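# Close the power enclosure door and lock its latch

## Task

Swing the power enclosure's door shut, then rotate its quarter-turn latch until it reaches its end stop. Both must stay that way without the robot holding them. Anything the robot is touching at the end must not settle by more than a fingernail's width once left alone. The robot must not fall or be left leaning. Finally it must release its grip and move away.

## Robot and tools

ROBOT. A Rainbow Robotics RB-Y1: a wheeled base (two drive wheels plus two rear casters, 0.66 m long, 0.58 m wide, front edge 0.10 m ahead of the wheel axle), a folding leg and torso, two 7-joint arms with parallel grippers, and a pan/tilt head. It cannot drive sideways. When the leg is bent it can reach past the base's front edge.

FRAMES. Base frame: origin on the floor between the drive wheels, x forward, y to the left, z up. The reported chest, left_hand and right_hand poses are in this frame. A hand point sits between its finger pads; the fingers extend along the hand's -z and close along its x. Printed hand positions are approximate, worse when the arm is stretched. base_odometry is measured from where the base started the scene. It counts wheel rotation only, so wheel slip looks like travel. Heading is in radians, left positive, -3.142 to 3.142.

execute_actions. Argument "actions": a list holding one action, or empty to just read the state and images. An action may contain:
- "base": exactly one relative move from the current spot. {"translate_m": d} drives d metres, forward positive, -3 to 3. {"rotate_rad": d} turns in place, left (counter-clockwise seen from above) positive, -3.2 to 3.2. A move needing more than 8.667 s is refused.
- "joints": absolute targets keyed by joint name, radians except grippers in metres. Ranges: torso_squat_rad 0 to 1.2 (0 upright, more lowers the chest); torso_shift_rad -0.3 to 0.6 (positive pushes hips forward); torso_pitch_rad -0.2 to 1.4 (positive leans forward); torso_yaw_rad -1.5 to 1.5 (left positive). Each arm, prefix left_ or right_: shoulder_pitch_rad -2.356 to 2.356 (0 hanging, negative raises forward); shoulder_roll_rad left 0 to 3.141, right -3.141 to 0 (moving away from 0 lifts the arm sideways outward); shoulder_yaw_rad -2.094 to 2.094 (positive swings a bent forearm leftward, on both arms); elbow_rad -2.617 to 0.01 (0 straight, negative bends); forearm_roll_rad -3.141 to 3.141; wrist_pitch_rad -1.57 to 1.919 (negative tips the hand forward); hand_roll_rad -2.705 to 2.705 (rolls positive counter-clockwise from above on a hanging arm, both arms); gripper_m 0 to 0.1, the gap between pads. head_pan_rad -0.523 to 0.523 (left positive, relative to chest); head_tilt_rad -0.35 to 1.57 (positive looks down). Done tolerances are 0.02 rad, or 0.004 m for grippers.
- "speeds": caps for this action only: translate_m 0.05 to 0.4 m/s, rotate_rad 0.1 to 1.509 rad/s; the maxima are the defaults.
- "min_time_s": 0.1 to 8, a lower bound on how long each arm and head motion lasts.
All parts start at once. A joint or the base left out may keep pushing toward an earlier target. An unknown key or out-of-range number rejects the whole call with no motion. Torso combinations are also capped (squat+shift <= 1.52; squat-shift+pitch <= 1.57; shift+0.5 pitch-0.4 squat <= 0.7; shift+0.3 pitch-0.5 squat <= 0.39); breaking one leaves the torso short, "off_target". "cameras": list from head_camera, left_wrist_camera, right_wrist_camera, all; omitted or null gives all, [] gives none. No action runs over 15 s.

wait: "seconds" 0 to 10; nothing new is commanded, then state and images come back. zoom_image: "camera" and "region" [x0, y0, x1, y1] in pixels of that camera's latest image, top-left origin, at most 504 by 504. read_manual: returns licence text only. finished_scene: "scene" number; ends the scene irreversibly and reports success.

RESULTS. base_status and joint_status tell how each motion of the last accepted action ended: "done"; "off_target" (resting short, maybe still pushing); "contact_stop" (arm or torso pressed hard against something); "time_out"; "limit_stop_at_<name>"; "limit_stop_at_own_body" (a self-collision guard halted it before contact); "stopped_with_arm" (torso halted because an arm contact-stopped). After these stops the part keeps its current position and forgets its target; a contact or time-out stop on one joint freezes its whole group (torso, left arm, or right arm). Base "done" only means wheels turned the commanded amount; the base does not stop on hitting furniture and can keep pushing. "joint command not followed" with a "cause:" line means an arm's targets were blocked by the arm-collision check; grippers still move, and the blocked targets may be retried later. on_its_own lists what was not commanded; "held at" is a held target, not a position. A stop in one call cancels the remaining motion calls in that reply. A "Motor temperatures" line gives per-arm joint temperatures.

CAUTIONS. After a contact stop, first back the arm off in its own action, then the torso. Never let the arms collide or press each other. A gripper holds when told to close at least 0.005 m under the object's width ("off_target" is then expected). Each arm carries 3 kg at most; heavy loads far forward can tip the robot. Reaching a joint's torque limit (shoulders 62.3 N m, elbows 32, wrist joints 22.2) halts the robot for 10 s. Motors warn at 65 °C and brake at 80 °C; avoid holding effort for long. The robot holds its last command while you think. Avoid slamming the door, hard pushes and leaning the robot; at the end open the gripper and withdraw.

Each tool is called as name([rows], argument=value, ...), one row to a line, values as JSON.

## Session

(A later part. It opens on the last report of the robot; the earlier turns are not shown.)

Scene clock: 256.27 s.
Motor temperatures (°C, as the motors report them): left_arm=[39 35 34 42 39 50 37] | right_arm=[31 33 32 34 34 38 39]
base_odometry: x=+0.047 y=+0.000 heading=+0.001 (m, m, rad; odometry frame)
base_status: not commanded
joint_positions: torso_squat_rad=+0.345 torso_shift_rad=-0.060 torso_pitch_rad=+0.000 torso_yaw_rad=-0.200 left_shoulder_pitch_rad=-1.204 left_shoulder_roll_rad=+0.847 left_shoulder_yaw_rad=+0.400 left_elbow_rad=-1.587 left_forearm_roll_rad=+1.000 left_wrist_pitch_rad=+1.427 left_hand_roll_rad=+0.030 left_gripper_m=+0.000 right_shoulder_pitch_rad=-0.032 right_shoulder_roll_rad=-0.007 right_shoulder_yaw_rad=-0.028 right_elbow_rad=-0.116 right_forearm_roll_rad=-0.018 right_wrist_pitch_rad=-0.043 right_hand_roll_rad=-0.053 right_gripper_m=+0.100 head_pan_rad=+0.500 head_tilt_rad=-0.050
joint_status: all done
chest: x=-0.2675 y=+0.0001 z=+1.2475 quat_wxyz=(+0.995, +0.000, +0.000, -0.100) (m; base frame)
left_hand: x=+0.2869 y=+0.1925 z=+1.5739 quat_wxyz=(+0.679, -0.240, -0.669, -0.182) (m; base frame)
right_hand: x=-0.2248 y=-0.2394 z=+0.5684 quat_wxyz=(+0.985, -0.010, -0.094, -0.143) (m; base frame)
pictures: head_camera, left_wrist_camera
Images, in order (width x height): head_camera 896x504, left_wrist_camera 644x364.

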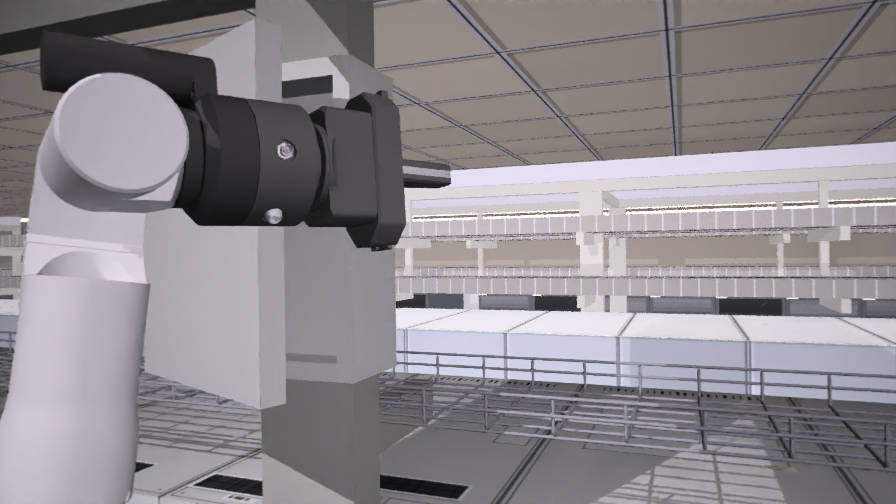

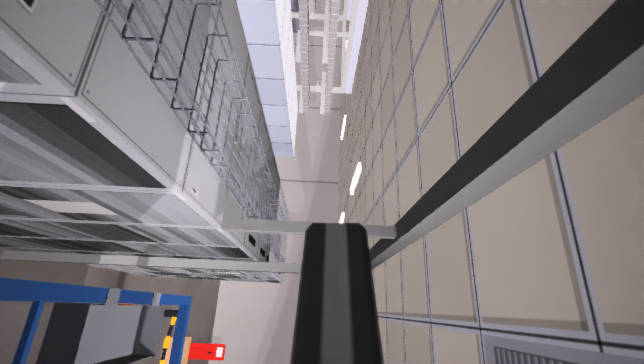

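execute_actions(actions=[])

execute_actions([
  {"joints":{"left_forearm_roll_rad":0.0}},
])

Scene clock: 259.10 s.
Motor temperatures (°C, as the motors report them): left_arm=[39 35 34 42 39 50 37] | right_arm=[31 33 32 34 34 38 39]
base_odometry: x=+0.047 y=+0.000 heading=+0.001 (m, m, rad; odometry frame)
base_status: not commanded
joint_positions: torso_squat_rad=+0.345 torso_shift_rad=-0.060 torso_pitch_rad=+0.000 torso_yaw_rad=-0.200 left_shoulder_pitch_rad=-1.204 left_shoulder_roll_rad=+0.847 left_shoulder_yaw_rad=+0.400 left_elbow_rad=-1.587 left_forearm_roll_rad=+1.000 left_wrist_pitch_rad=+1.427 left_hand_roll_rad=+0.030 left_gripper_m=+0.000 right_shoulder_pitch_rad=-0.032 right_shoulder_roll_rad=-0.007 right_shoulder_yaw_rad=-0.028 right_elbow_rad=-0.116 right_forearm_roll_rad=-0.018 right_wrist_pitch_rad=-0.043 right_hand_roll_rad=-0.053 right_gripper_m=+0.100 head_pan_rad=+0.500 head_tilt_rad=-0.050
joint_status: all done
chest: x=-0.2675 y=+0.0001 z=+1.2475 quat_wxyz=(+0.995, +0.000, +0.000, -0.100) (m; base frame)
left_hand: x=+0.2869 y=+0.1925 z=+1.5739 quat_wxyz=(+0.679, -0.240, -0.669, -0.182) (m; base frame)
right_hand: x=-0.2248 y=-0.2394 z=+0.5684 quat_wxyz=(+0.985, -0.010, -0.094, -0.143) (m; base frame)
pictures: head_camera, left_wrist_camera, right_wrist_camera
Images, in order (width x height): head_camera 896x504, left_wrist_camera 644x364, right_wrist_camera 644x364.

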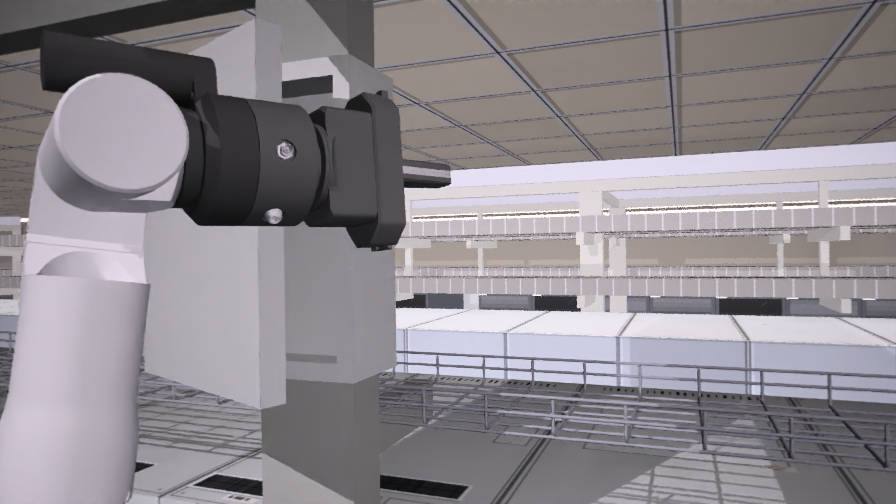

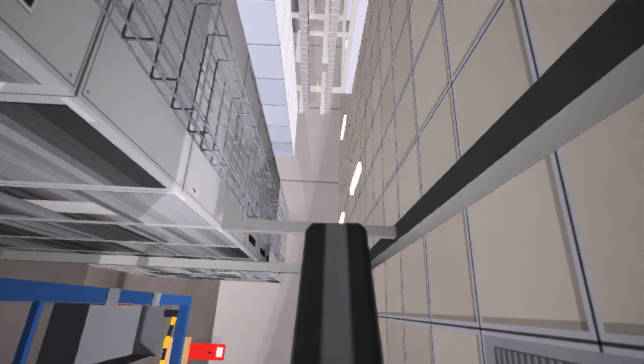

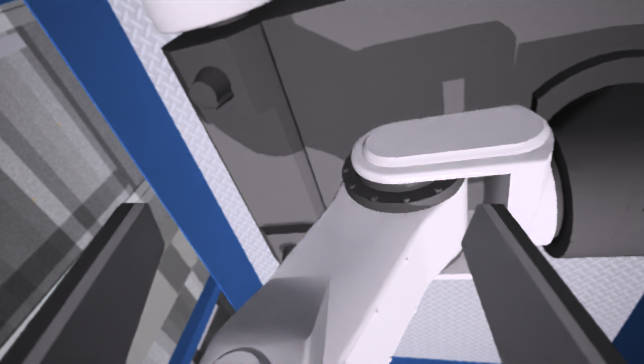

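Scene clock: 269.87 s.
Motor temperatures (°C, as the motors report them): left_arm=[38 36 34 42 42 47 37] | right_arm=[31 33 32 34 34 38 39]
TORQUE FAULT: left_forearm_roll_rad reached its load limit. The robot stopped for 10 seconds, dropped its targets and accepts commands again. The stop added 9.3 s to the call and to motion_time.
base_odometry: x=+0.047 y=+0.000 heading=+0.001 (m, m, rad; odometry frame)
base_status: not commanded
joint_positions: torso_squat_rad=+0.345 torso_shift_rad=-0.061 torso_pitch_rad=-0.001 torso_yaw_rad=-0.201 left_shoulder_pitch_rad=-1.207 left_shoulder_roll_rad=+0.839 left_shoulder_yaw_rad=+0.394 left_elbow_rad=-1.590 left_forearm_roll_rad=+0.144 left_wrist_pitch_rad=+1.428 left_hand_roll_rad=+0.030 left_gripper_m=+0.000 right_shoulder_pitch_rad=-0.033 right_shoulder_roll_rad=-0.007 right_shoulder_yaw_rad=-0.028 right_elbow_rad=-0.116 right_forearm_roll_rad=-0.018 right_wrist_pitch_rad=-0.043 right_hand_roll_rad=-0.053 right_gripper_m=+0.100 head_pan_rad=+0.500 head_tilt_rad=-0.050
joint_status: left_forearm_roll_rad torque_fault (moved -0.856 of -1.000)
on_its_own: left_forearm_roll_rad is held at +0.141, not at your +0.000, since a torque_fault
chest: x=-0.2683 y=-0.0010 z=+1.2474 quat_wxyz=(+0.995, +0.001, +0.000, -0.100) (m; base frame)
left_hand: x=+0.3217 y=+0.3713 z=+1.5758 quat_wxyz=(+0.698, +0.097, -0.707, +0.067) (m; base frame)
right_hand: x=-0.2249 y=-0.2393 z=+0.5679 quat_wxyz=(+0.985, -0.009, -0.095, -0.143) (m; base frame)
pictures: head_camera, left_wrist_camera, right_wrist_camera
Images, in order (width x height): head_camera 896x504, left_wrist_camera 644x364, right_wrist_camera 644x364.

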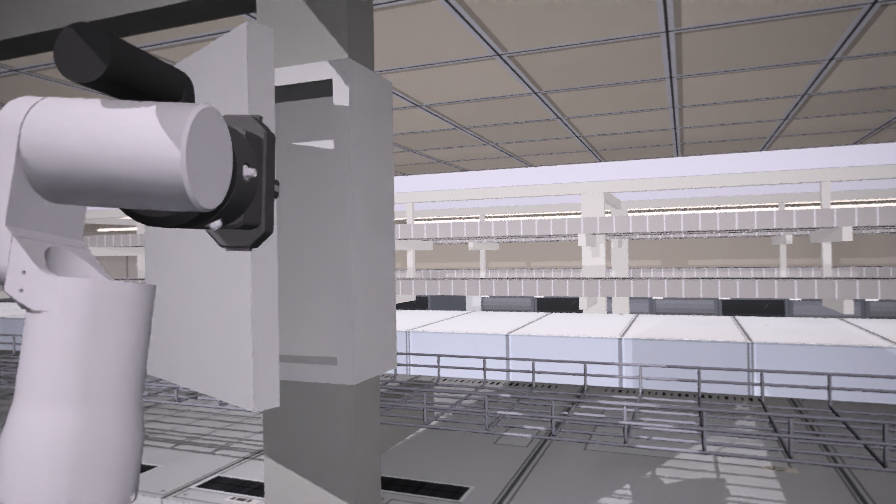

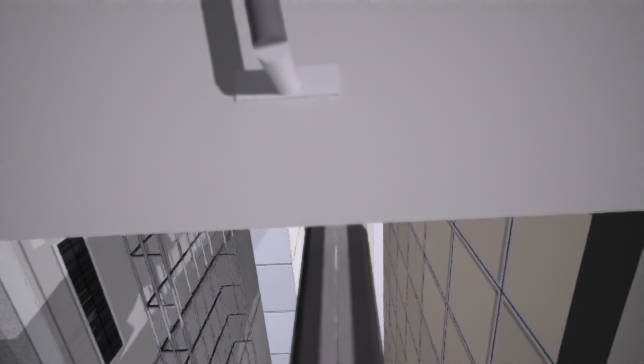

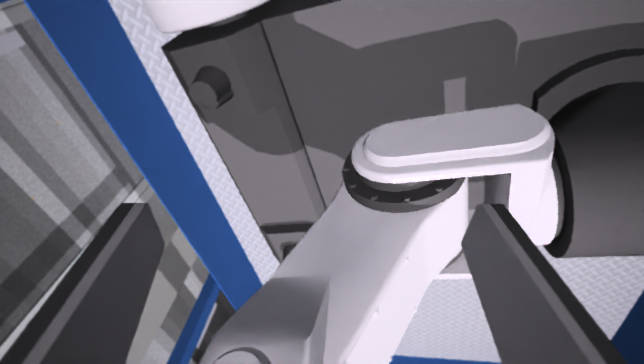

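execute_actions([
  {"joints":{"left_forearm_roll_rad":0.45},"min_time_s":1},
], cameras=[])

execute_actions([
  {"joints":{"left_hand_roll_rad":-2.7}},
], cameras=[])

execute_actions([
  {"joints":{"torso_shift_rad":0.08,"torso_yaw_rad":-0.25}},
], cameras=["head_camera","left_wrist_camera"])

Scene clock: 272.17 s.
Motor temperatures (°C, as the motors report them): left_arm=[38 36 34 42 42 47 37] | right_arm=[31 33 32 34 34 38 39]
base_odometry: x=+0.047 y=+0.000 heading=+0.001 (m, m, rad; odometry frame)
base_status: not commanded
joint_positions: torso_squat_rad=+0.345 torso_shift_rad=-0.060 torso_pitch_rad=+0.000 torso_yaw_rad=-0.200 left_shoulder_pitch_rad=-1.206 left_shoulder_roll_rad=+0.843 left_shoulder_yaw_rad=+0.397 left_elbow_rad=-1.588 left_forearm_roll_rad=+0.450 left_wrist_pitch_rad=+1.428 left_hand_roll_rad=+0.030 left_gripper_m=+0.000 right_shoulder_pitch_rad=-0.033 right_shoulder_roll_rad=-0.007 right_shoulder_yaw_rad=-0.028 right_elbow_rad=-0.116 right_forearm_roll_rad=-0.018 right_wrist_pitch_rad=-0.043 right_hand_roll_rad=-0.053 right_gripper_m=+0.100 head_pan_rad=+0.500 head_tilt_rad=-0.050
joint_status: all done
chest: x=-0.2676 y=+0.0001 z=+1.2475 quat_wxyz=(+0.995, +0.000, +0.000, -0.100) (m; base frame)
left_hand: x=+0.3280 y=+0.3066 z=+1.5714 quat_wxyz=(+0.706, -0.025, -0.707, -0.022) (m; base frame)
right_hand: x=-0.2247 y=-0.2394 z=+0.5684 quat_wxyz=(+0.985, -0.010, -0.094, -0.143) (m; base frame)
pictures: none
No camera images: the call's "cameras" was empty. Leave "cameras" out to get every camera's image.

Scene clock: 274.57 s.
Motor temperatures (°C, as the motors report them): left_arm=[38 36 34 42 41 47 37] | right_arm=[31 33 32 34 34 38 39]
base_odometry: x=+0.047 y=+0.000 heading=+0.001 (m, m, rad; odometry frame)
base_status: not commanded
joint_positions: torso_squat_rad=+0.345 torso_shift_rad=-0.060 torso_pitch_rad=+0.000 torso_yaw_rad=-0.200 left_shoulder_pitch_rad=-1.206 left_shoulder_roll_rad=+0.843 left_shoulder_yaw_rad=+0.397 left_elbow_rad=-1.588 left_forearm_roll_rad=+0.450 left_wrist_pitch_rad=+1.428 left_hand_roll_rad=-2.700 left_gripper_m=+0.000 right_shoulder_pitch_rad=-0.033 right_shoulder_roll_rad=-0.007 right_shoulder_yaw_rad=-0.028 right_elbow_rad=-0.116 right_forearm_roll_rad=-0.018 right_wrist_pitch_rad=-0.043 right_hand_roll_rad=-0.053 right_gripper_m=+0.100 head_pan_rad=+0.500 head_tilt_rad=-0.050
joint_status: all done
chest: x=-0.2676 y=+0.0001 z=+1.2475 quat_wxyz=(+0.995, +0.000, +0.000, -0.100) (m; base frame)
left_hand: x=+0.3280 y=+0.3066 z=+1.5714 quat_wxyz=(+0.123, +0.687, -0.169, -0.696) (m; base frame)
right_hand: x=-0.2247 y=-0.2394 z=+0.5684 quat_wxyz=(+0.985, -0.010, -0.094, -0.143) (m; base frame)
pictures: none
No camera images: the call's "cameras" was empty. Leave "cameras" out to get every camera's image.

Scene clock: 276.30 s.
Motor temperatures (°C, as the motors report them): left_arm=[38 36 34 42 41 46 37] | right_arm=[31 33 32 34 34 38 39]
base_odometry: x=+0.047 y=+0.000 heading=+0.001 (m, m, rad; odometry frame)
base_status: not commanded
joint_positions: torso_squat_rad=+0.345 torso_shift_rad=+0.080 torso_pitch_rad=+0.000 torso_yaw_rad=-0.250 left_shoulder_pitch_rad=-1.205 left_shoulder_roll_rad=+0.843 left_shoulder_yaw_rad=+0.397 left_elbow_rad=-1.588 left_forearm_roll_rad=+0.450 left_wrist_pitch_rad=+1.428 left_hand_roll_rad=-2.700 left_gripper_m=+0.000 right_shoulder_pitch_rad=-0.033 right_shoulder_roll_rad=-0.007 right_shoulder_yaw_rad=-0.028 right_elbow_rad=-0.116 right_forearm_roll_rad=-0.018 right_wrist_pitch_rad=-0.043 right_hand_roll_rad=-0.053 right_gripper_m=+0.100 head_pan_rad=+0.500 head_tilt_rad=-0.050
joint_status: all done
chest: x=-0.1752 y=+0.0001 z=+1.2466 quat_wxyz=(+0.992, +0.000, +0.000, -0.125) (m; base frame)
left_hand: x=+0.4350 y=+0.2766 z=+1.5702 quat_wxyz=(+0.105, +0.682, -0.186, -0.699) (m; base frame)
right_hand: x=-0.1447 y=-0.2412 z=+0.5674 quat_wxyz=(+0.981, -0.013, -0.094, -0.167) (m; base frame)
pictures: head_camera, left_wrist_camera
Images, in order (width x height): head_camera 896x504, left_wrist_camera 644x364.

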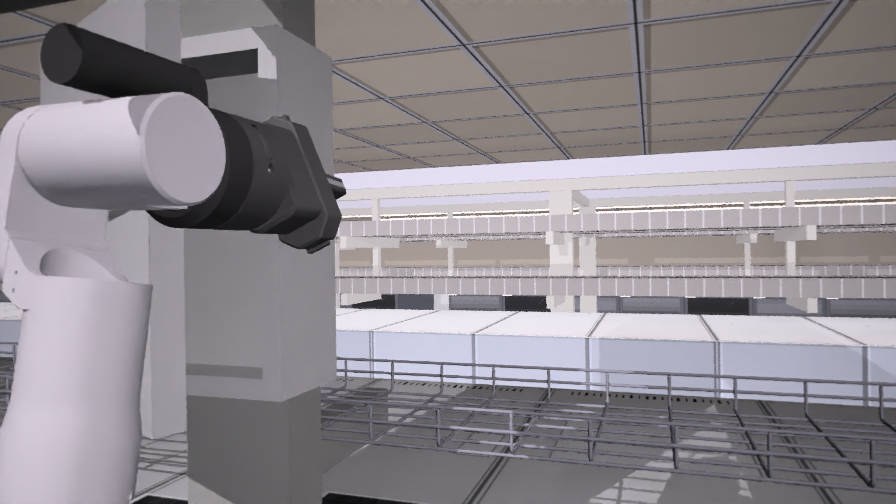

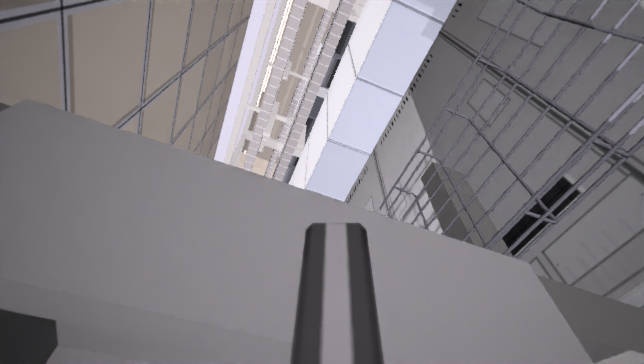

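execute_actions([
  {"joints":{"torso_shift_rad":-0.08,"torso_yaw_rad":-0.35}},
], cameras=[])

execute_actions([
  {"joints":{"left_forearm_roll_rad":-0.15},"min_time_s":1.5},
], cameras=["head_camera","left_wrist_camera"])

Scene clock: 278.83 s.
Motor temperatures (°C, as the motors report them): left_arm=[38 36 34 42 41 46 37] | right_arm=[31 33 32 34 34 38 39]
base_odometry: x=+0.047 y=+0.000 heading=+0.001 (m, m, rad; odometry frame)
base_status: not commanded
joint_positions: torso_squat_rad=+0.345 torso_shift_rad=-0.080 torso_pitch_rad=+0.000 torso_yaw_rad=-0.350 left_shoulder_pitch_rad=-1.205 left_shoulder_roll_rad=+0.843 left_shoulder_yaw_rad=+0.397 left_elbow_rad=-1.588 left_forearm_roll_rad=+0.450 left_wrist_pitch_rad=+1.428 left_hand_roll_rad=-2.700 left_gripper_m=+0.000 right_shoulder_pitch_rad=-0.033 right_shoulder_roll_rad=-0.007 right_shoulder_yaw_rad=-0.028 right_elbow_rad=-0.116 right_forearm_roll_rad=-0.018 right_wrist_pitch_rad=-0.043 right_hand_roll_rad=-0.053 right_gripper_m=+0.100 head_pan_rad=+0.500 head_tilt_rad=-0.050
joint_status: all done
chest: x=-0.2807 y=+0.0001 z=+1.2466 quat_wxyz=(+0.985, +0.000, +0.000, -0.174) (m; base frame)
left_hand: x=+0.3540 y=+0.2143 z=+1.5704 quat_wxyz=(+0.070, +0.672, -0.220, -0.703) (m; base frame)
right_hand: x=-0.2741 y=-0.2431 z=+0.5674 quat_wxyz=(+0.972, -0.017, -0.093, -0.216) (m; base frame)
pictures: none
No camera images: the call's "cameras" was empty. Leave "cameras" out to get every camera's image.

Scene clock: 280.63 s.
Motor temperatures (°C, as the motors report them): left_arm=[38 36 34 42 41 46 37] | right_arm=[31 33 32 34 34 38 39]
base_odometry: x=+0.047 y=+0.000 heading=+0.001 (m, m, rad; odometry frame)
base_status: not commanded
joint_positions: torso_squat_rad=+0.345 torso_shift_rad=-0.080 torso_pitch_rad=+0.000 torso_yaw_rad=-0.350 left_shoulder_pitch_rad=-1.205 left_shoulder_roll_rad=+0.843 left_shoulder_yaw_rad=+0.397 left_elbow_rad=-1.588 left_forearm_roll_rad=-0.150 left_wrist_pitch_rad=+1.428 left_hand_roll_rad=-2.700 left_gripper_m=+0.000 right_shoulder_pitch_rad=-0.033 right_shoulder_roll_rad=-0.007 right_shoulder_yaw_rad=-0.028 right_elbow_rad=-0.116 right_forearm_roll_rad=-0.018 right_wrist_pitch_rad=-0.043 right_hand_roll_rad=-0.053 right_gripper_m=+0.100 head_pan_rad=+0.500 head_tilt_rad=-0.050
joint_status: all done
chest: x=-0.2807 y=+0.0001 z=+1.2466 quat_wxyz=(+0.985, +0.000, +0.000, -0.174) (m; base frame)
left_hand: x=+0.3431 y=+0.3485 z=+1.5794 quat_wxyz=(+0.243, +0.721, +0.013, -0.649) (m; base frame)
right_hand: x=-0.2741 y=-0.2431 z=+0.5674 quat_wxyz=(+0.972, -0.017, -0.093, -0.216) (m; base frame)
pictures: head_camera, left_wrist_camera
Images, in order (width x height): head_camera 896x504, left_wrist_camera 644x364.

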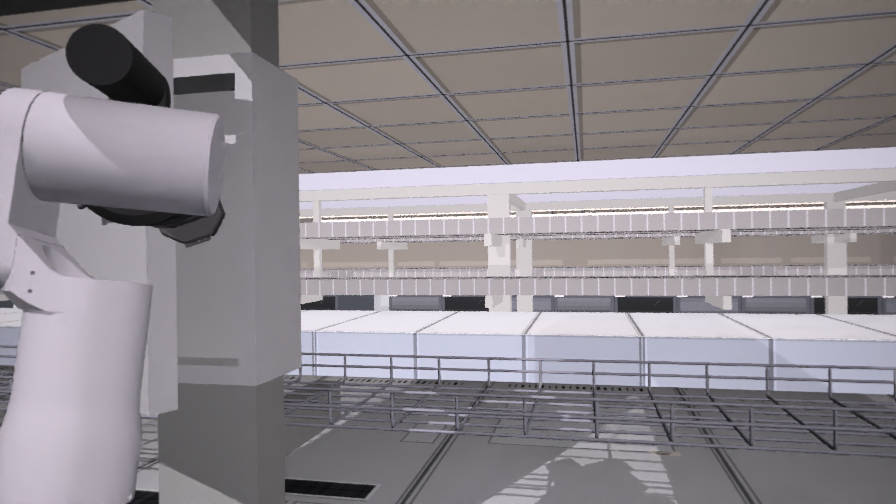

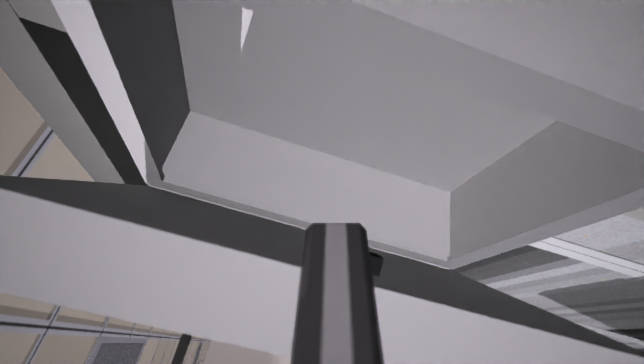

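execute_actions([
  {"joints":{"torso_shift_rad":0.0,"torso_squat_rad":0.42,"left_wrist_pitch_rad":1.7}},
], cameras=["head_camera","left_wrist_camera"])

Scene clock: 283.13 s.
Motor temperatures (°C, as the motors report them): left_arm=[38 36 34 42 40 45 37] | right_arm=[31 33 32 34 34 38 39]
base_odometry: x=+0.047 y=+0.000 heading=+0.001 (m, m, rad; odometry frame)
base_status: not commanded
joint_positions: torso_squat_rad=+0.420 torso_shift_rad=+0.000 torso_pitch_rad=+0.000 torso_yaw_rad=-0.350 left_shoulder_pitch_rad=-1.205 left_shoulder_roll_rad=+0.843 left_shoulder_yaw_rad=+0.397 left_elbow_rad=-1.588 left_forearm_roll_rad=-0.150 left_wrist_pitch_rad=+1.700 left_hand_roll_rad=-2.700 left_gripper_m=+0.000 right_shoulder_pitch_rad=-0.033 right_shoulder_roll_rad=-0.007 right_shoulder_yaw_rad=-0.028 right_elbow_rad=-0.116 right_forearm_roll_rad=-0.018 right_wrist_pitch_rad=-0.043 right_hand_roll_rad=-0.053 right_gripper_m=+0.100 head_pan_rad=+0.500 head_tilt_rad=-0.050
joint_status: all done
chest: x=-0.2279 y=+0.0001 z=+1.2291 quat_wxyz=(+0.985, +0.000, +0.000, -0.174) (m; base frame)
left_hand: x=+0.3881 y=+0.3521 z=+1.4998 quat_wxyz=(+0.284, +0.621, +0.021, -0.731) (m; base frame)
right_hand: x=-0.2216 y=-0.2431 z=+0.5500 quat_wxyz=(+0.972, -0.017, -0.093, -0.216) (m; base frame)
pictures: head_camera, left_wrist_camera
Images, in order (width x height): head_camera 896x504, left_wrist_camera 644x364.

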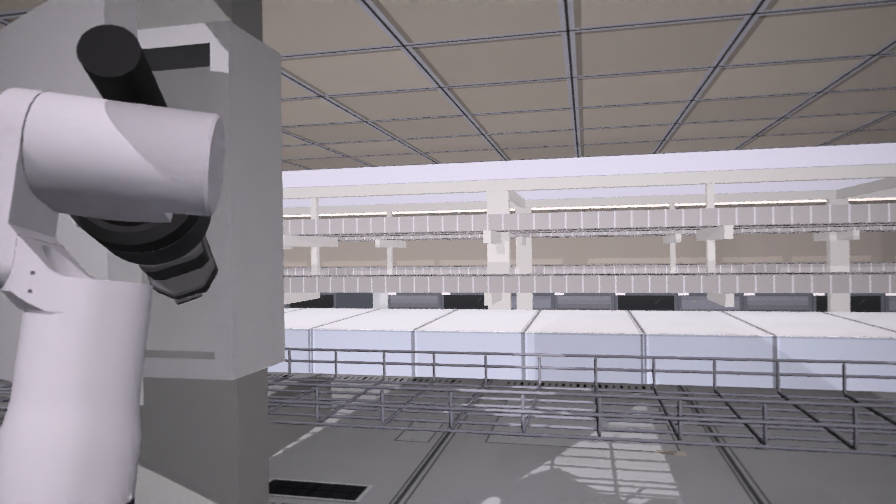

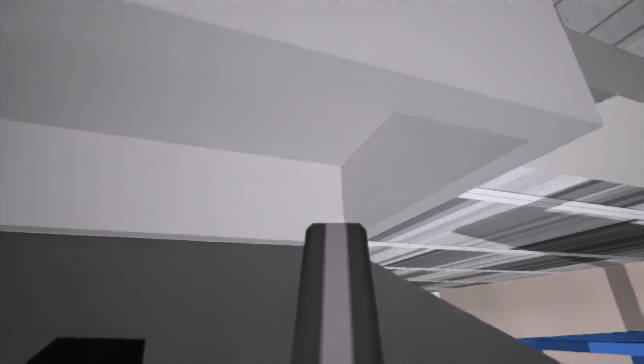

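execute_actions([
  {"joints":{"torso_yaw_rad":-0.42,"left_wrist_pitch_rad":1.4,"left_forearm_roll_rad":-0.4},"min_time_s":1.5},
], cameras=["left_wrist_camera"])

Scene clock: 285.57 s.
Motor temperatures (°C, as the motors report them): left_arm=[38 36 34 42 40 45 37] | right_arm=[31 33 32 34 34 38 39]
base_odometry: x=+0.047 y=+0.000 heading=+0.001 (m, m, rad; odometry frame)
base_status: not commanded
joint_positions: torso_squat_rad=+0.420 torso_shift_rad=+0.000 torso_pitch_rad=+0.000 torso_yaw_rad=-0.420 left_shoulder_pitch_rad=-1.205 left_shoulder_roll_rad=+0.843 left_shoulder_yaw_rad=+0.397 left_elbow_rad=-1.588 left_forearm_roll_rad=-0.400 left_wrist_pitch_rad=+1.400 left_hand_roll_rad=-2.700 left_gripper_m=+0.000 right_shoulder_pitch_rad=-0.033 right_shoulder_roll_rad=-0.007 right_shoulder_yaw_rad=-0.028 right_elbow_rad=-0.116 right_forearm_roll_rad=-0.018 right_wrist_pitch_rad=-0.043 right_hand_roll_rad=-0.053 right_gripper_m=+0.100 head_pan_rad=+0.500 head_tilt_rad=-0.050
joint_status: all done
chest: x=-0.2279 y=+0.0001 z=+1.2291 quat_wxyz=(+0.978, +0.000, +0.000, -0.208) (m; base frame)
left_hand: x=+0.3950 y=+0.3543 z=+1.5745 quat_wxyz=(+0.282, +0.735, +0.086, -0.611) (m; base frame)
right_hand: x=-0.2387 y=-0.2429 z=+0.5500 quat_wxyz=(+0.964, -0.021, -0.092, -0.250) (m; base frame)
pictures: left_wrist_camera
Images, in order (width x height): left_wrist_camera 644x364.

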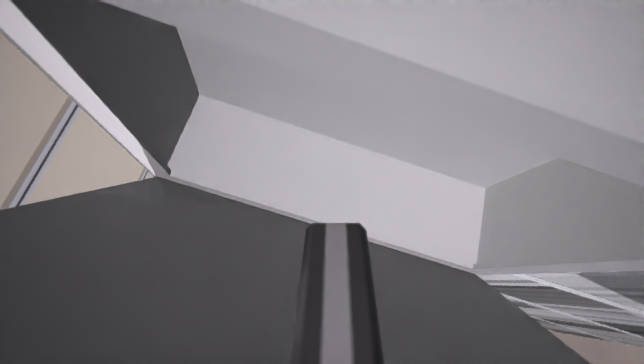

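Cam hidden behind finger; open gripper.

execute_actions([
  {"joints":{"left_gripper_m":0.1,"torso_shift_rad":-0.05}},
], cameras=["left_wrist_camera"])

Scene clock: 287.43 s.
Motor temperatures (°C, as the motors report them): left_arm=[38 35 34 42 40 45 37] | right_arm=[31 33 32 34 34 38 39]
base_odometry: x=+0.047 y=+0.000 heading=+0.001 (m, m, rad; odometry frame)
base_status: not commanded
joint_positions: torso_squat_rad=+0.420 torso_shift_rad=-0.050 torso_pitch_rad=+0.000 torso_yaw_rad=-0.420 left_shoulder_pitch_rad=-1.205 left_shoulder_roll_rad=+0.843 left_shoulder_yaw_rad=+0.397 left_elbow_rad=-1.588 left_forearm_roll_rad=-0.400 left_wrist_pitch_rad=+1.400 left_hand_roll_rad=-2.700 left_gripper_m=+0.100 right_shoulder_pitch_rad=-0.032 right_shoulder_roll_rad=-0.007 right_shoulder_yaw_rad=-0.028 right_elbow_rad=-0.116 right_forearm_roll_rad=-0.018 right_wrist_pitch_rad=-0.043 right_hand_roll_rad=-0.053 right_gripper_m=+0.100 head_pan_rad=+0.500 head_tilt_rad=-0.050
joint_status: all done
chest: x=-0.2600 y=+0.0001 z=+1.2283 quat_wxyz=(+0.978, +0.000, +0.000, -0.208) (m; base frame)
left_hand: x=+0.3628 y=+0.3543 z=+1.5739 quat_wxyz=(+0.282, +0.735, +0.086, -0.610) (m; base frame)
right_hand: x=-0.2706 y=-0.2429 z=+0.5492 quat_wxyz=(+0.964, -0.020, -0.092, -0.250) (m; base frame)
pictures: left_wrist_camera
Images, in order (width x height): left_wrist_camera 644x364.

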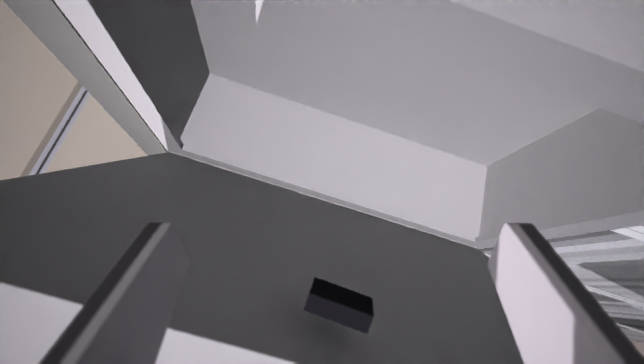

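execute_actions([
  {"joints":{"left_gripper_m":0,"torso_shift_rad":-0.2,"left_forearm_roll_rad":0.3,"left_wrist_pitch_rad":1.427,"left_hand_roll_rad":0}},
], cameras=[])

execute_actions([
  {"joints":{"torso_squat_rad":0.95,"torso_shift_rad":-0.1}},
], cameras=[])

execute_actions([
  {"joints":{"torso_yaw_rad":0.0,"left_forearm_roll_rad":0.589,"torso_shift_rad":0.1,"head_tilt_rad":-0.3}},
], cameras=["head_camera","left_wrist_camera"])

Scene clock: 292.63 s.
Motor temperatures (°C, as the motors report them): left_arm=[38 35 34 42 39 44 37] | right_arm=[31 33 32 34 34 38 39]
base_odometry: x=+0.047 y=+0.000 heading=+0.001 (m, m, rad; odometry frame)
base_status: not commanded
joint_positions: torso_squat_rad=+0.420 torso_shift_rad=-0.200 torso_pitch_rad=+0.000 torso_yaw_rad=-0.420 left_shoulder_pitch_rad=-1.205 left_shoulder_roll_rad=+0.843 left_shoulder_yaw_rad=+0.397 left_elbow_rad=-1.588 left_forearm_roll_rad=+0.300 left_wrist_pitch_rad=+1.427 left_hand_roll_rad=+0.000 left_gripper_m=+0.000 right_shoulder_pitch_rad=-0.032 right_shoulder_roll_rad=-0.007 right_shoulder_yaw_rad=-0.028 right_elbow_rad=-0.116 right_forearm_roll_rad=-0.018 right_wrist_pitch_rad=-0.043 right_hand_roll_rad=-0.053 right_gripper_m=+0.100 head_pan_rad=+0.500 head_tilt_rad=-0.050
joint_status: all done
chest: x=-0.3550 y=+0.0001 z=+1.2163 quat_wxyz=(+0.978, +0.000, +0.000, -0.208) (m; base frame)
left_hand: x=+0.3004 y=+0.2029 z=+1.5416 quat_wxyz=(+0.702, -0.032, -0.709, -0.065) (m; base frame)
right_hand: x=-0.3656 y=-0.2429 z=+0.5372 quat_wxyz=(+0.964, -0.020, -0.092, -0.250) (m; base frame)
pictures: none
No camera images: the call's "cameras" was empty. Leave "cameras" out to get every camera's image.

Scene clock: 295.30 s.
Motor temperatures (°C, as the motors report them): left_arm=[38 35 34 41 39 44 37] | right_arm=[31 33 32 34 34 38 39]
base_odometry: x=+0.047 y=+0.000 heading=+0.001 (m, m, rad; odometry frame)
base_status: not commanded
joint_positions: torso_squat_rad=+0.950 torso_shift_rad=-0.100 torso_pitch_rad=+0.000 torso_yaw_rad=-0.420 left_shoulder_pitch_rad=-1.205 left_shoulder_roll_rad=+0.843 left_shoulder_yaw_rad=+0.397 left_elbow_rad=-1.588 left_forearm_roll_rad=+0.300 left_wrist_pitch_rad=+1.427 left_hand_roll_rad=+0.000 left_gripper_m=+0.000 right_shoulder_pitch_rad=-0.032 right_shoulder_roll_rad=-0.007 right_shoulder_yaw_rad=-0.028 right_elbow_rad=-0.116 right_forearm_roll_rad=-0.018 right_wrist_pitch_rad=-0.043 right_hand_roll_rad=-0.053 right_gripper_m=+0.100 head_pan_rad=+0.500 head_tilt_rad=-0.050
joint_status: all done
chest: x=-0.2686 y=+0.0001 z=+0.9951 quat_wxyz=(+0.978, +0.000, +0.000, -0.208) (m; base frame)
left_hand: x=+0.3868 y=+0.2028 z=+1.3202 quat_wxyz=(+0.702, -0.032, -0.709, -0.065) (m; base frame)
right_hand: x=-0.2793 y=-0.2430 z=+0.3159 quat_wxyz=(+0.964, -0.020, -0.092, -0.250) (m; base frame)
pictures: none
No camera images: the call's "cameras" was empty. Leave "cameras" out to get every camera's image.

Scene clock: 297.40 s.
Motor temperatures (°C, as the motors report them): left_arm=[38 35 34 41 39 44 37] | right_arm=[31 33 32 34 34 38 39]
base_odometry: x=+0.047 y=+0.000 heading=+0.001 (m, m, rad; odometry frame)
base_status: not commanded
joint_positions: torso_squat_rad=+0.950 torso_shift_rad=+0.100 torso_pitch_rad=+0.000 torso_yaw_rad=+0.000 left_shoulder_pitch_rad=-1.205 left_shoulder_roll_rad=+0.843 left_shoulder_yaw_rad=+0.397 left_elbow_rad=-1.588 left_forearm_roll_rad=+0.589 left_wrist_pitch_rad=+1.427 left_hand_roll_rad=+0.000 left_gripper_m=+0.000 right_shoulder_pitch_rad=-0.032 right_shoulder_roll_rad=-0.007 right_shoulder_yaw_rad=-0.028 right_elbow_rad=-0.116 right_forearm_roll_rad=-0.018 right_wrist_pitch_rad=-0.043 right_hand_roll_rad=-0.053 right_gripper_m=+0.100 head_pan_rad=+0.500 head_tilt_rad=-0.300
joint_status: all done
chest: x=-0.1873 y=+0.0001 z=+0.9951 quat_wxyz=(+1.000, +0.000, +0.000, +0.000) (m; base frame)
left_hand: x=+0.3376 y=+0.3874 z=+1.3184 quat_wxyz=(+0.707, +0.001, -0.707, -0.004) (m; base frame)
right_hand: x=-0.0980 y=-0.2262 z=+0.3159 quat_wxyz=(+0.995, -0.001, -0.095, -0.044) (m; base frame)
pictures: head_camera, left_wrist_camera
Images, in order (width x height): head_camera 896x504, left_wrist_camera 644x364.

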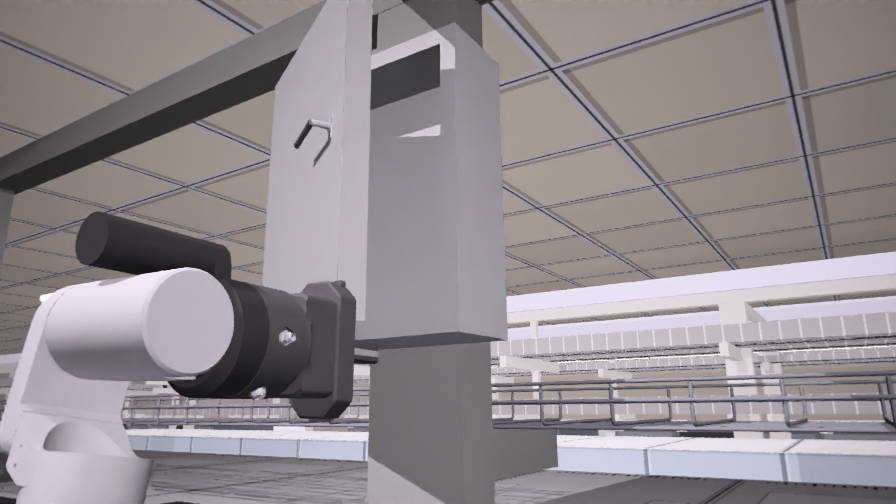

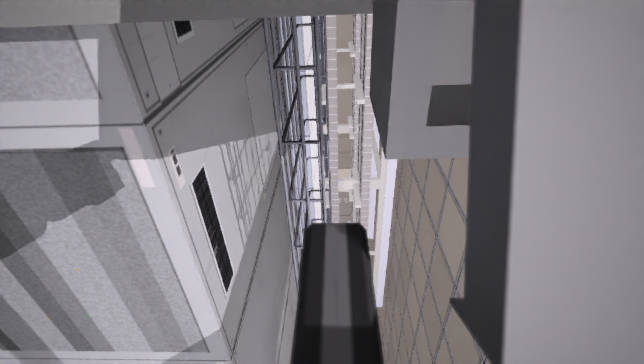

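zoom_image(camera="head_camera", region=[260,0,520,190])

execute_actions([
  {"joints":{"torso_squat_rad":0.90}},
], cameras=["head_camera","left_wrist_camera"])

Region (260, 0, 520, 190) of head_camera's 896x504 image, scaled by 1.938, with more detail than that image has; it fills the top 368 rows of this view, and the rest is white.

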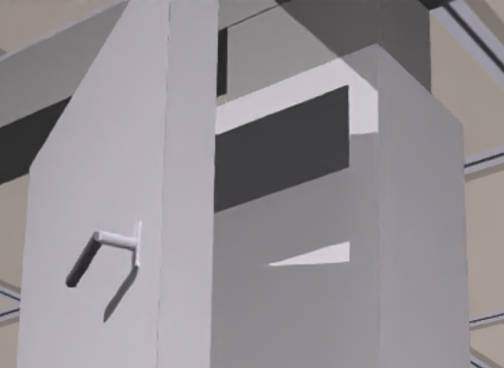

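Scene clock: 298.90 s.
Motor temperatures (°C, as the motors report them): left_arm=[38 35 34 41 39 44 37] | right_arm=[31 33 32 34 34 38 39]
base_odometry: x=+0.047 y=+0.000 heading=+0.001 (m, m, rad; odometry frame)
base_status: not commanded
joint_positions: torso_squat_rad=+0.900 torso_shift_rad=+0.100 torso_pitch_rad=+0.001 torso_yaw_rad=+0.000 left_shoulder_pitch_rad=-1.202 left_shoulder_roll_rad=+0.841 left_shoulder_yaw_rad=+0.396 left_elbow_rad=-1.587 left_forearm_roll_rad=+0.590 left_wrist_pitch_rad=+1.429 left_hand_roll_rad=+0.000 left_gripper_m=+0.000 right_shoulder_pitch_rad=-0.032 right_shoulder_roll_rad=-0.007 right_shoulder_yaw_rad=-0.028 right_elbow_rad=-0.116 right_forearm_roll_rad=-0.018 right_wrist_pitch_rad=-0.043 right_hand_roll_rad=-0.053 right_gripper_m=+0.100 head_pan_rad=+0.500 head_tilt_rad=-0.300
joint_status: all done
chest: x=-0.1842 y=+0.0001 z=+1.0229 quat_wxyz=(+1.000, +0.000, +0.000, +0.000) (m; base frame)
left_hand: x=+0.3425 y=+0.3869 z=+1.3426 quat_wxyz=(+0.710, +0.000, -0.704, -0.004) (m; base frame)
right_hand: x=-0.0953 y=-0.2262 z=+0.3437 quat_wxyz=(+0.995, -0.001, -0.094, -0.044) (m; base frame)
pictures: head_camera, left_wrist_camera
Images, in order (width x height): head_camera 896x504, left_wrist_camera 644x364.

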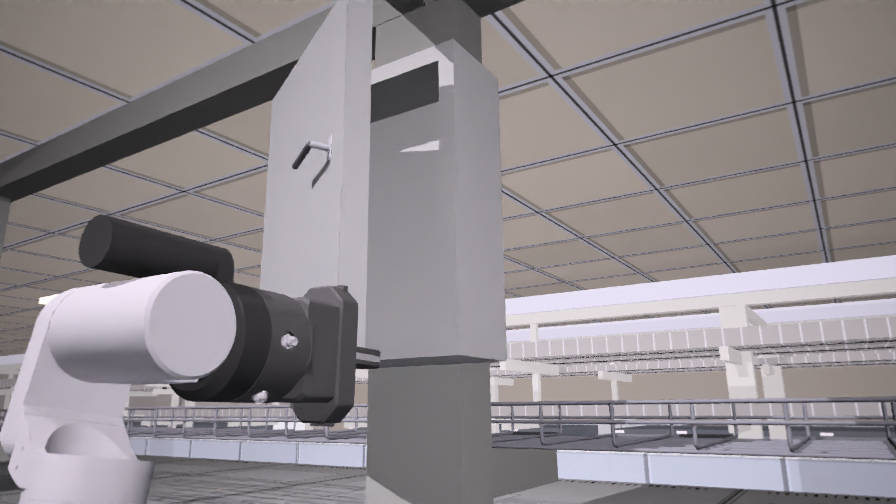

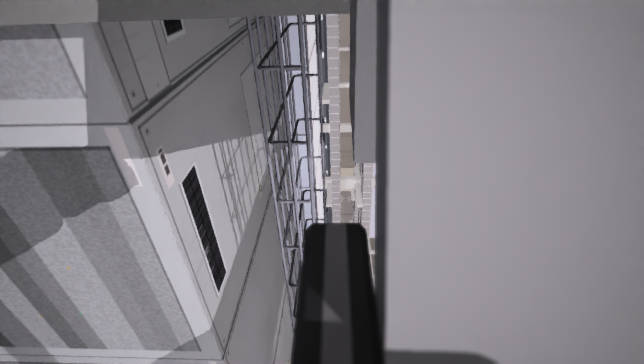

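execute_actions([
  {"joints":{"torso_squat_rad":0.878}},
], cameras=["head_camera","left_wrist_camera"])

Scene clock: 299.97 s.
Motor temperatures (°C, as the motors report them): left_arm=[38 35 34 41 39 44 37] | right_arm=[31 33 32 34 34 38 39]
base_odometry: x=+0.047 y=+0.000 heading=+0.001 (m, m, rad; odometry frame)
base_status: not commanded
joint_positions: torso_squat_rad=+0.890 torso_shift_rad=+0.101 torso_pitch_rad=+0.003 torso_yaw_rad=+0.000 left_shoulder_pitch_rad=-1.198 left_shoulder_roll_rad=+0.839 left_shoulder_yaw_rad=+0.394 left_elbow_rad=-1.586 left_forearm_roll_rad=+0.590 left_wrist_pitch_rad=+1.430 left_hand_roll_rad=+0.000 left_gripper_m=+0.000 right_shoulder_pitch_rad=-0.033 right_shoulder_roll_rad=-0.007 right_shoulder_yaw_rad=-0.028 right_elbow_rad=-0.116 right_forearm_roll_rad=-0.018 right_wrist_pitch_rad=-0.043 right_hand_roll_rad=-0.053 right_gripper_m=+0.100 head_pan_rad=+0.500 head_tilt_rad=-0.300
joint_status: torso_squat_rad contact_stop (moved -0.010 of -0.022)
chest: x=-0.1826 y=+0.0002 z=+1.0282 quat_wxyz=(+1.000, +0.000, +0.002, +0.000) (m; base frame)
left_hand: x=+0.3465 y=+0.3862 z=+1.3436 quat_wxyz=(+0.714, -0.001, -0.700, -0.004) (m; base frame)
right_hand: x=-0.0954 y=-0.2263 z=+0.3489 quat_wxyz=(+0.995, -0.001, -0.093, -0.044) (m; base frame)
pictures: head_camera, left_wrist_camera
Images, in order (width x height): head_camera 896x504, left_wrist_camera 644x364.

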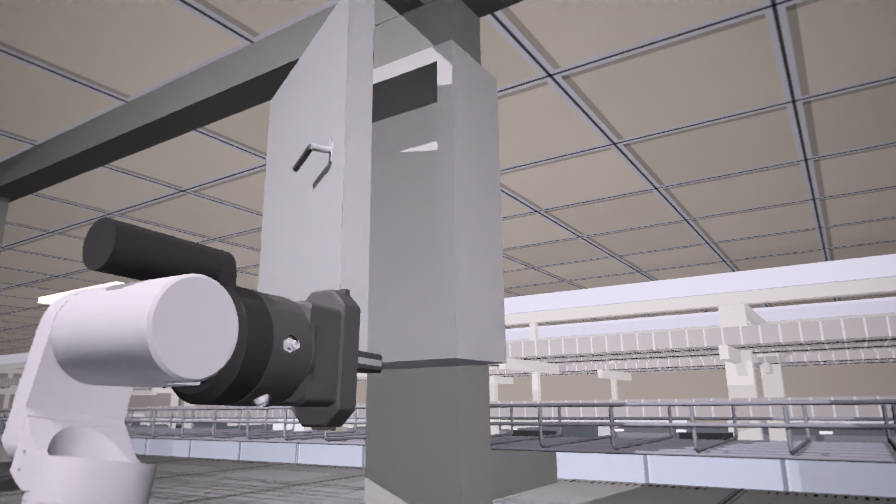

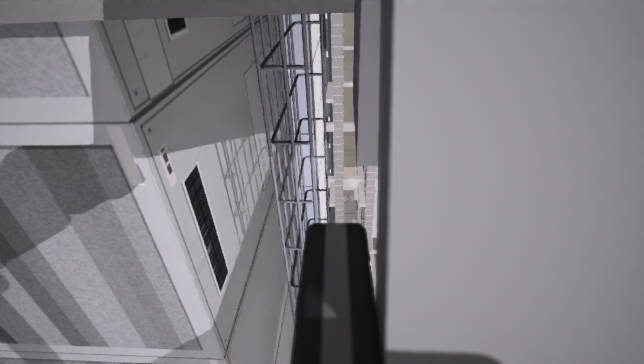

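execute_actions([
  {"joints":{"torso_squat_rad":0.93,"torso_shift_rad":-0.22,"left_shoulder_pitch_rad":-1.205,"left_shoulder_roll_rad":0.847,"left_shoulder_yaw_rad":0.4,"left_elbow_rad":-1.587,"left_wrist_pitch_rad":1.427}},
], cameras=[])

execute_actions([
  {"joints":{"torso_squat_rad":0.33,"torso_shift_rad":-0.15,"torso_yaw_rad":0.07,"left_gripper_m":0.05,"head_tilt_rad":-0.05}},
], cameras=[])

execute_actions([
  {"joints":{"torso_squat_rad":0.35,"torso_shift_rad":0.06}},
], cameras=["left_wrist_camera"])

Scene clock: 304.07 s.
Motor temperatures (°C, as the motors report them): left_arm=[39 35 34 42 39 45 37] | right_arm=[31 33 32 34 34 38 39]
base_odometry: x=+0.047 y=+0.000 heading=+0.001 (m, m, rad; odometry frame)
base_status: not commanded
joint_positions: torso_squat_rad=+0.930 torso_shift_rad=-0.220 torso_pitch_rad=+0.002 torso_yaw_rad=+0.000 left_shoulder_pitch_rad=-1.204 left_shoulder_roll_rad=+0.847 left_shoulder_yaw_rad=+0.400 left_elbow_rad=-1.587 left_forearm_roll_rad=+0.589 left_wrist_pitch_rad=+1.427 left_hand_roll_rad=+0.000 left_gripper_m=+0.000 right_shoulder_pitch_rad=-0.033 right_shoulder_roll_rad=-0.007 right_shoulder_yaw_rad=-0.028 right_elbow_rad=-0.116 right_forearm_roll_rad=-0.018 right_wrist_pitch_rad=-0.043 right_hand_roll_rad=-0.053 right_gripper_m=+0.100 head_pan_rad=+0.500 head_tilt_rad=-0.300
joint_status: all done
chest: x=-0.3187 y=+0.0001 z=+0.9983 quat_wxyz=(+1.000, +0.000, +0.001, +0.000) (m; base frame)
left_hand: x=+0.2061 y=+0.3898 z=+1.3211 quat_wxyz=(+0.708, +0.002, -0.706, -0.002) (m; base frame)
right_hand: x=-0.2306 y=-0.2262 z=+0.3191 quat_wxyz=(+0.995, -0.001, -0.094, -0.044) (m; base frame)
pictures: none
No camera images: the call's "cameras" was empty. Leave "cameras" out to get every camera's image.

Scene clock: 306.97 s.
Motor temperatures (°C, as the motors report them): left_arm=[39 35 34 42 38 45 37] | right_arm=[31 33 32 34 34 38 39]
base_odometry: x=+0.047 y=+0.000 heading=+0.001 (m, m, rad; odometry frame)
base_status: not commanded
joint_positions: torso_squat_rad=+0.330 torso_shift_rad=-0.150 torso_pitch_rad=+0.002 torso_yaw_rad=+0.070 left_shoulder_pitch_rad=-1.204 left_shoulder_roll_rad=+0.847 left_shoulder_yaw_rad=+0.400 left_elbow_rad=-1.587 left_forearm_roll_rad=+0.589 left_wrist_pitch_rad=+1.427 left_hand_roll_rad=+0.000 left_gripper_m=+0.050 right_shoulder_pitch_rad=-0.033 right_shoulder_roll_rad=-0.007 right_shoulder_yaw_rad=-0.028 right_elbow_rad=-0.116 right_forearm_roll_rad=-0.018 right_wrist_pitch_rad=-0.043 right_hand_roll_rad=-0.053 right_gripper_m=+0.100 head_pan_rad=+0.500 head_tilt_rad=-0.050
joint_status: all done
chest: x=-0.3262 y=+0.0002 z=+1.2447 quat_wxyz=(+0.999, +0.000, +0.001, +0.035) (m; base frame)
left_hand: x=+0.1700 y=+0.4256 z=+1.5675 quat_wxyz=(+0.708, +0.026, -0.706, +0.023) (m; base frame)
right_hand: x=-0.2226 y=-0.2193 z=+0.5654 quat_wxyz=(+0.996, +0.002, -0.094, -0.009) (m; base frame)
pictures: none
No camera images: the call's "cameras" was empty. Leave "cameras" out to get every camera's image.

Scene clock: 309.17 s.
Motor temperatures (°C, as the motors report them): left_arm=[39 35 34 42 38 44 37] | right_arm=[31 33 32 34 34 38 39]
base_odometry: x=+0.047 y=+0.000 heading=+0.001 (m, m, rad; odometry frame)
base_status: not commanded
joint_positions: torso_squat_rad=+0.350 torso_shift_rad=+0.060 torso_pitch_rad=+0.002 torso_yaw_rad=+0.070 left_shoulder_pitch_rad=-1.205 left_shoulder_roll_rad=+0.847 left_shoulder_yaw_rad=+0.400 left_elbow_rad=-1.587 left_forearm_roll_rad=+0.589 left_wrist_pitch_rad=+1.427 left_hand_roll_rad=+0.000 left_gripper_m=+0.050 right_shoulder_pitch_rad=-0.033 right_shoulder_roll_rad=-0.007 right_shoulder_yaw_rad=-0.028 right_elbow_rad=-0.116 right_forearm_roll_rad=-0.018 right_wrist_pitch_rad=-0.043 right_hand_roll_rad=-0.053 right_gripper_m=+0.100 head_pan_rad=+0.500 head_tilt_rad=-0.050
joint_status: all done
chest: x=-0.1878 y=+0.0002 z=+1.2463 quat_wxyz=(+0.999, +0.000, +0.001, +0.035) (m; base frame)
left_hand: x=+0.3084 y=+0.4257 z=+1.5692 quat_wxyz=(+0.707, +0.027, -0.706, +0.023) (m; base frame)
right_hand: x=-0.0842 y=-0.2193 z=+0.5670 quat_wxyz=(+0.996, +0.002, -0.094, -0.009) (m; base frame)
pictures: left_wrist_camera
Images, in order (width x height): left_wrist_camera 644x364.

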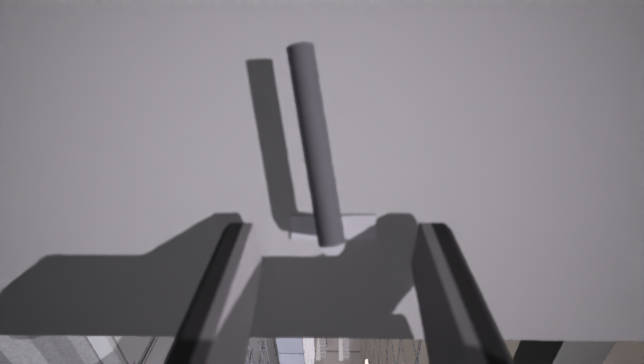

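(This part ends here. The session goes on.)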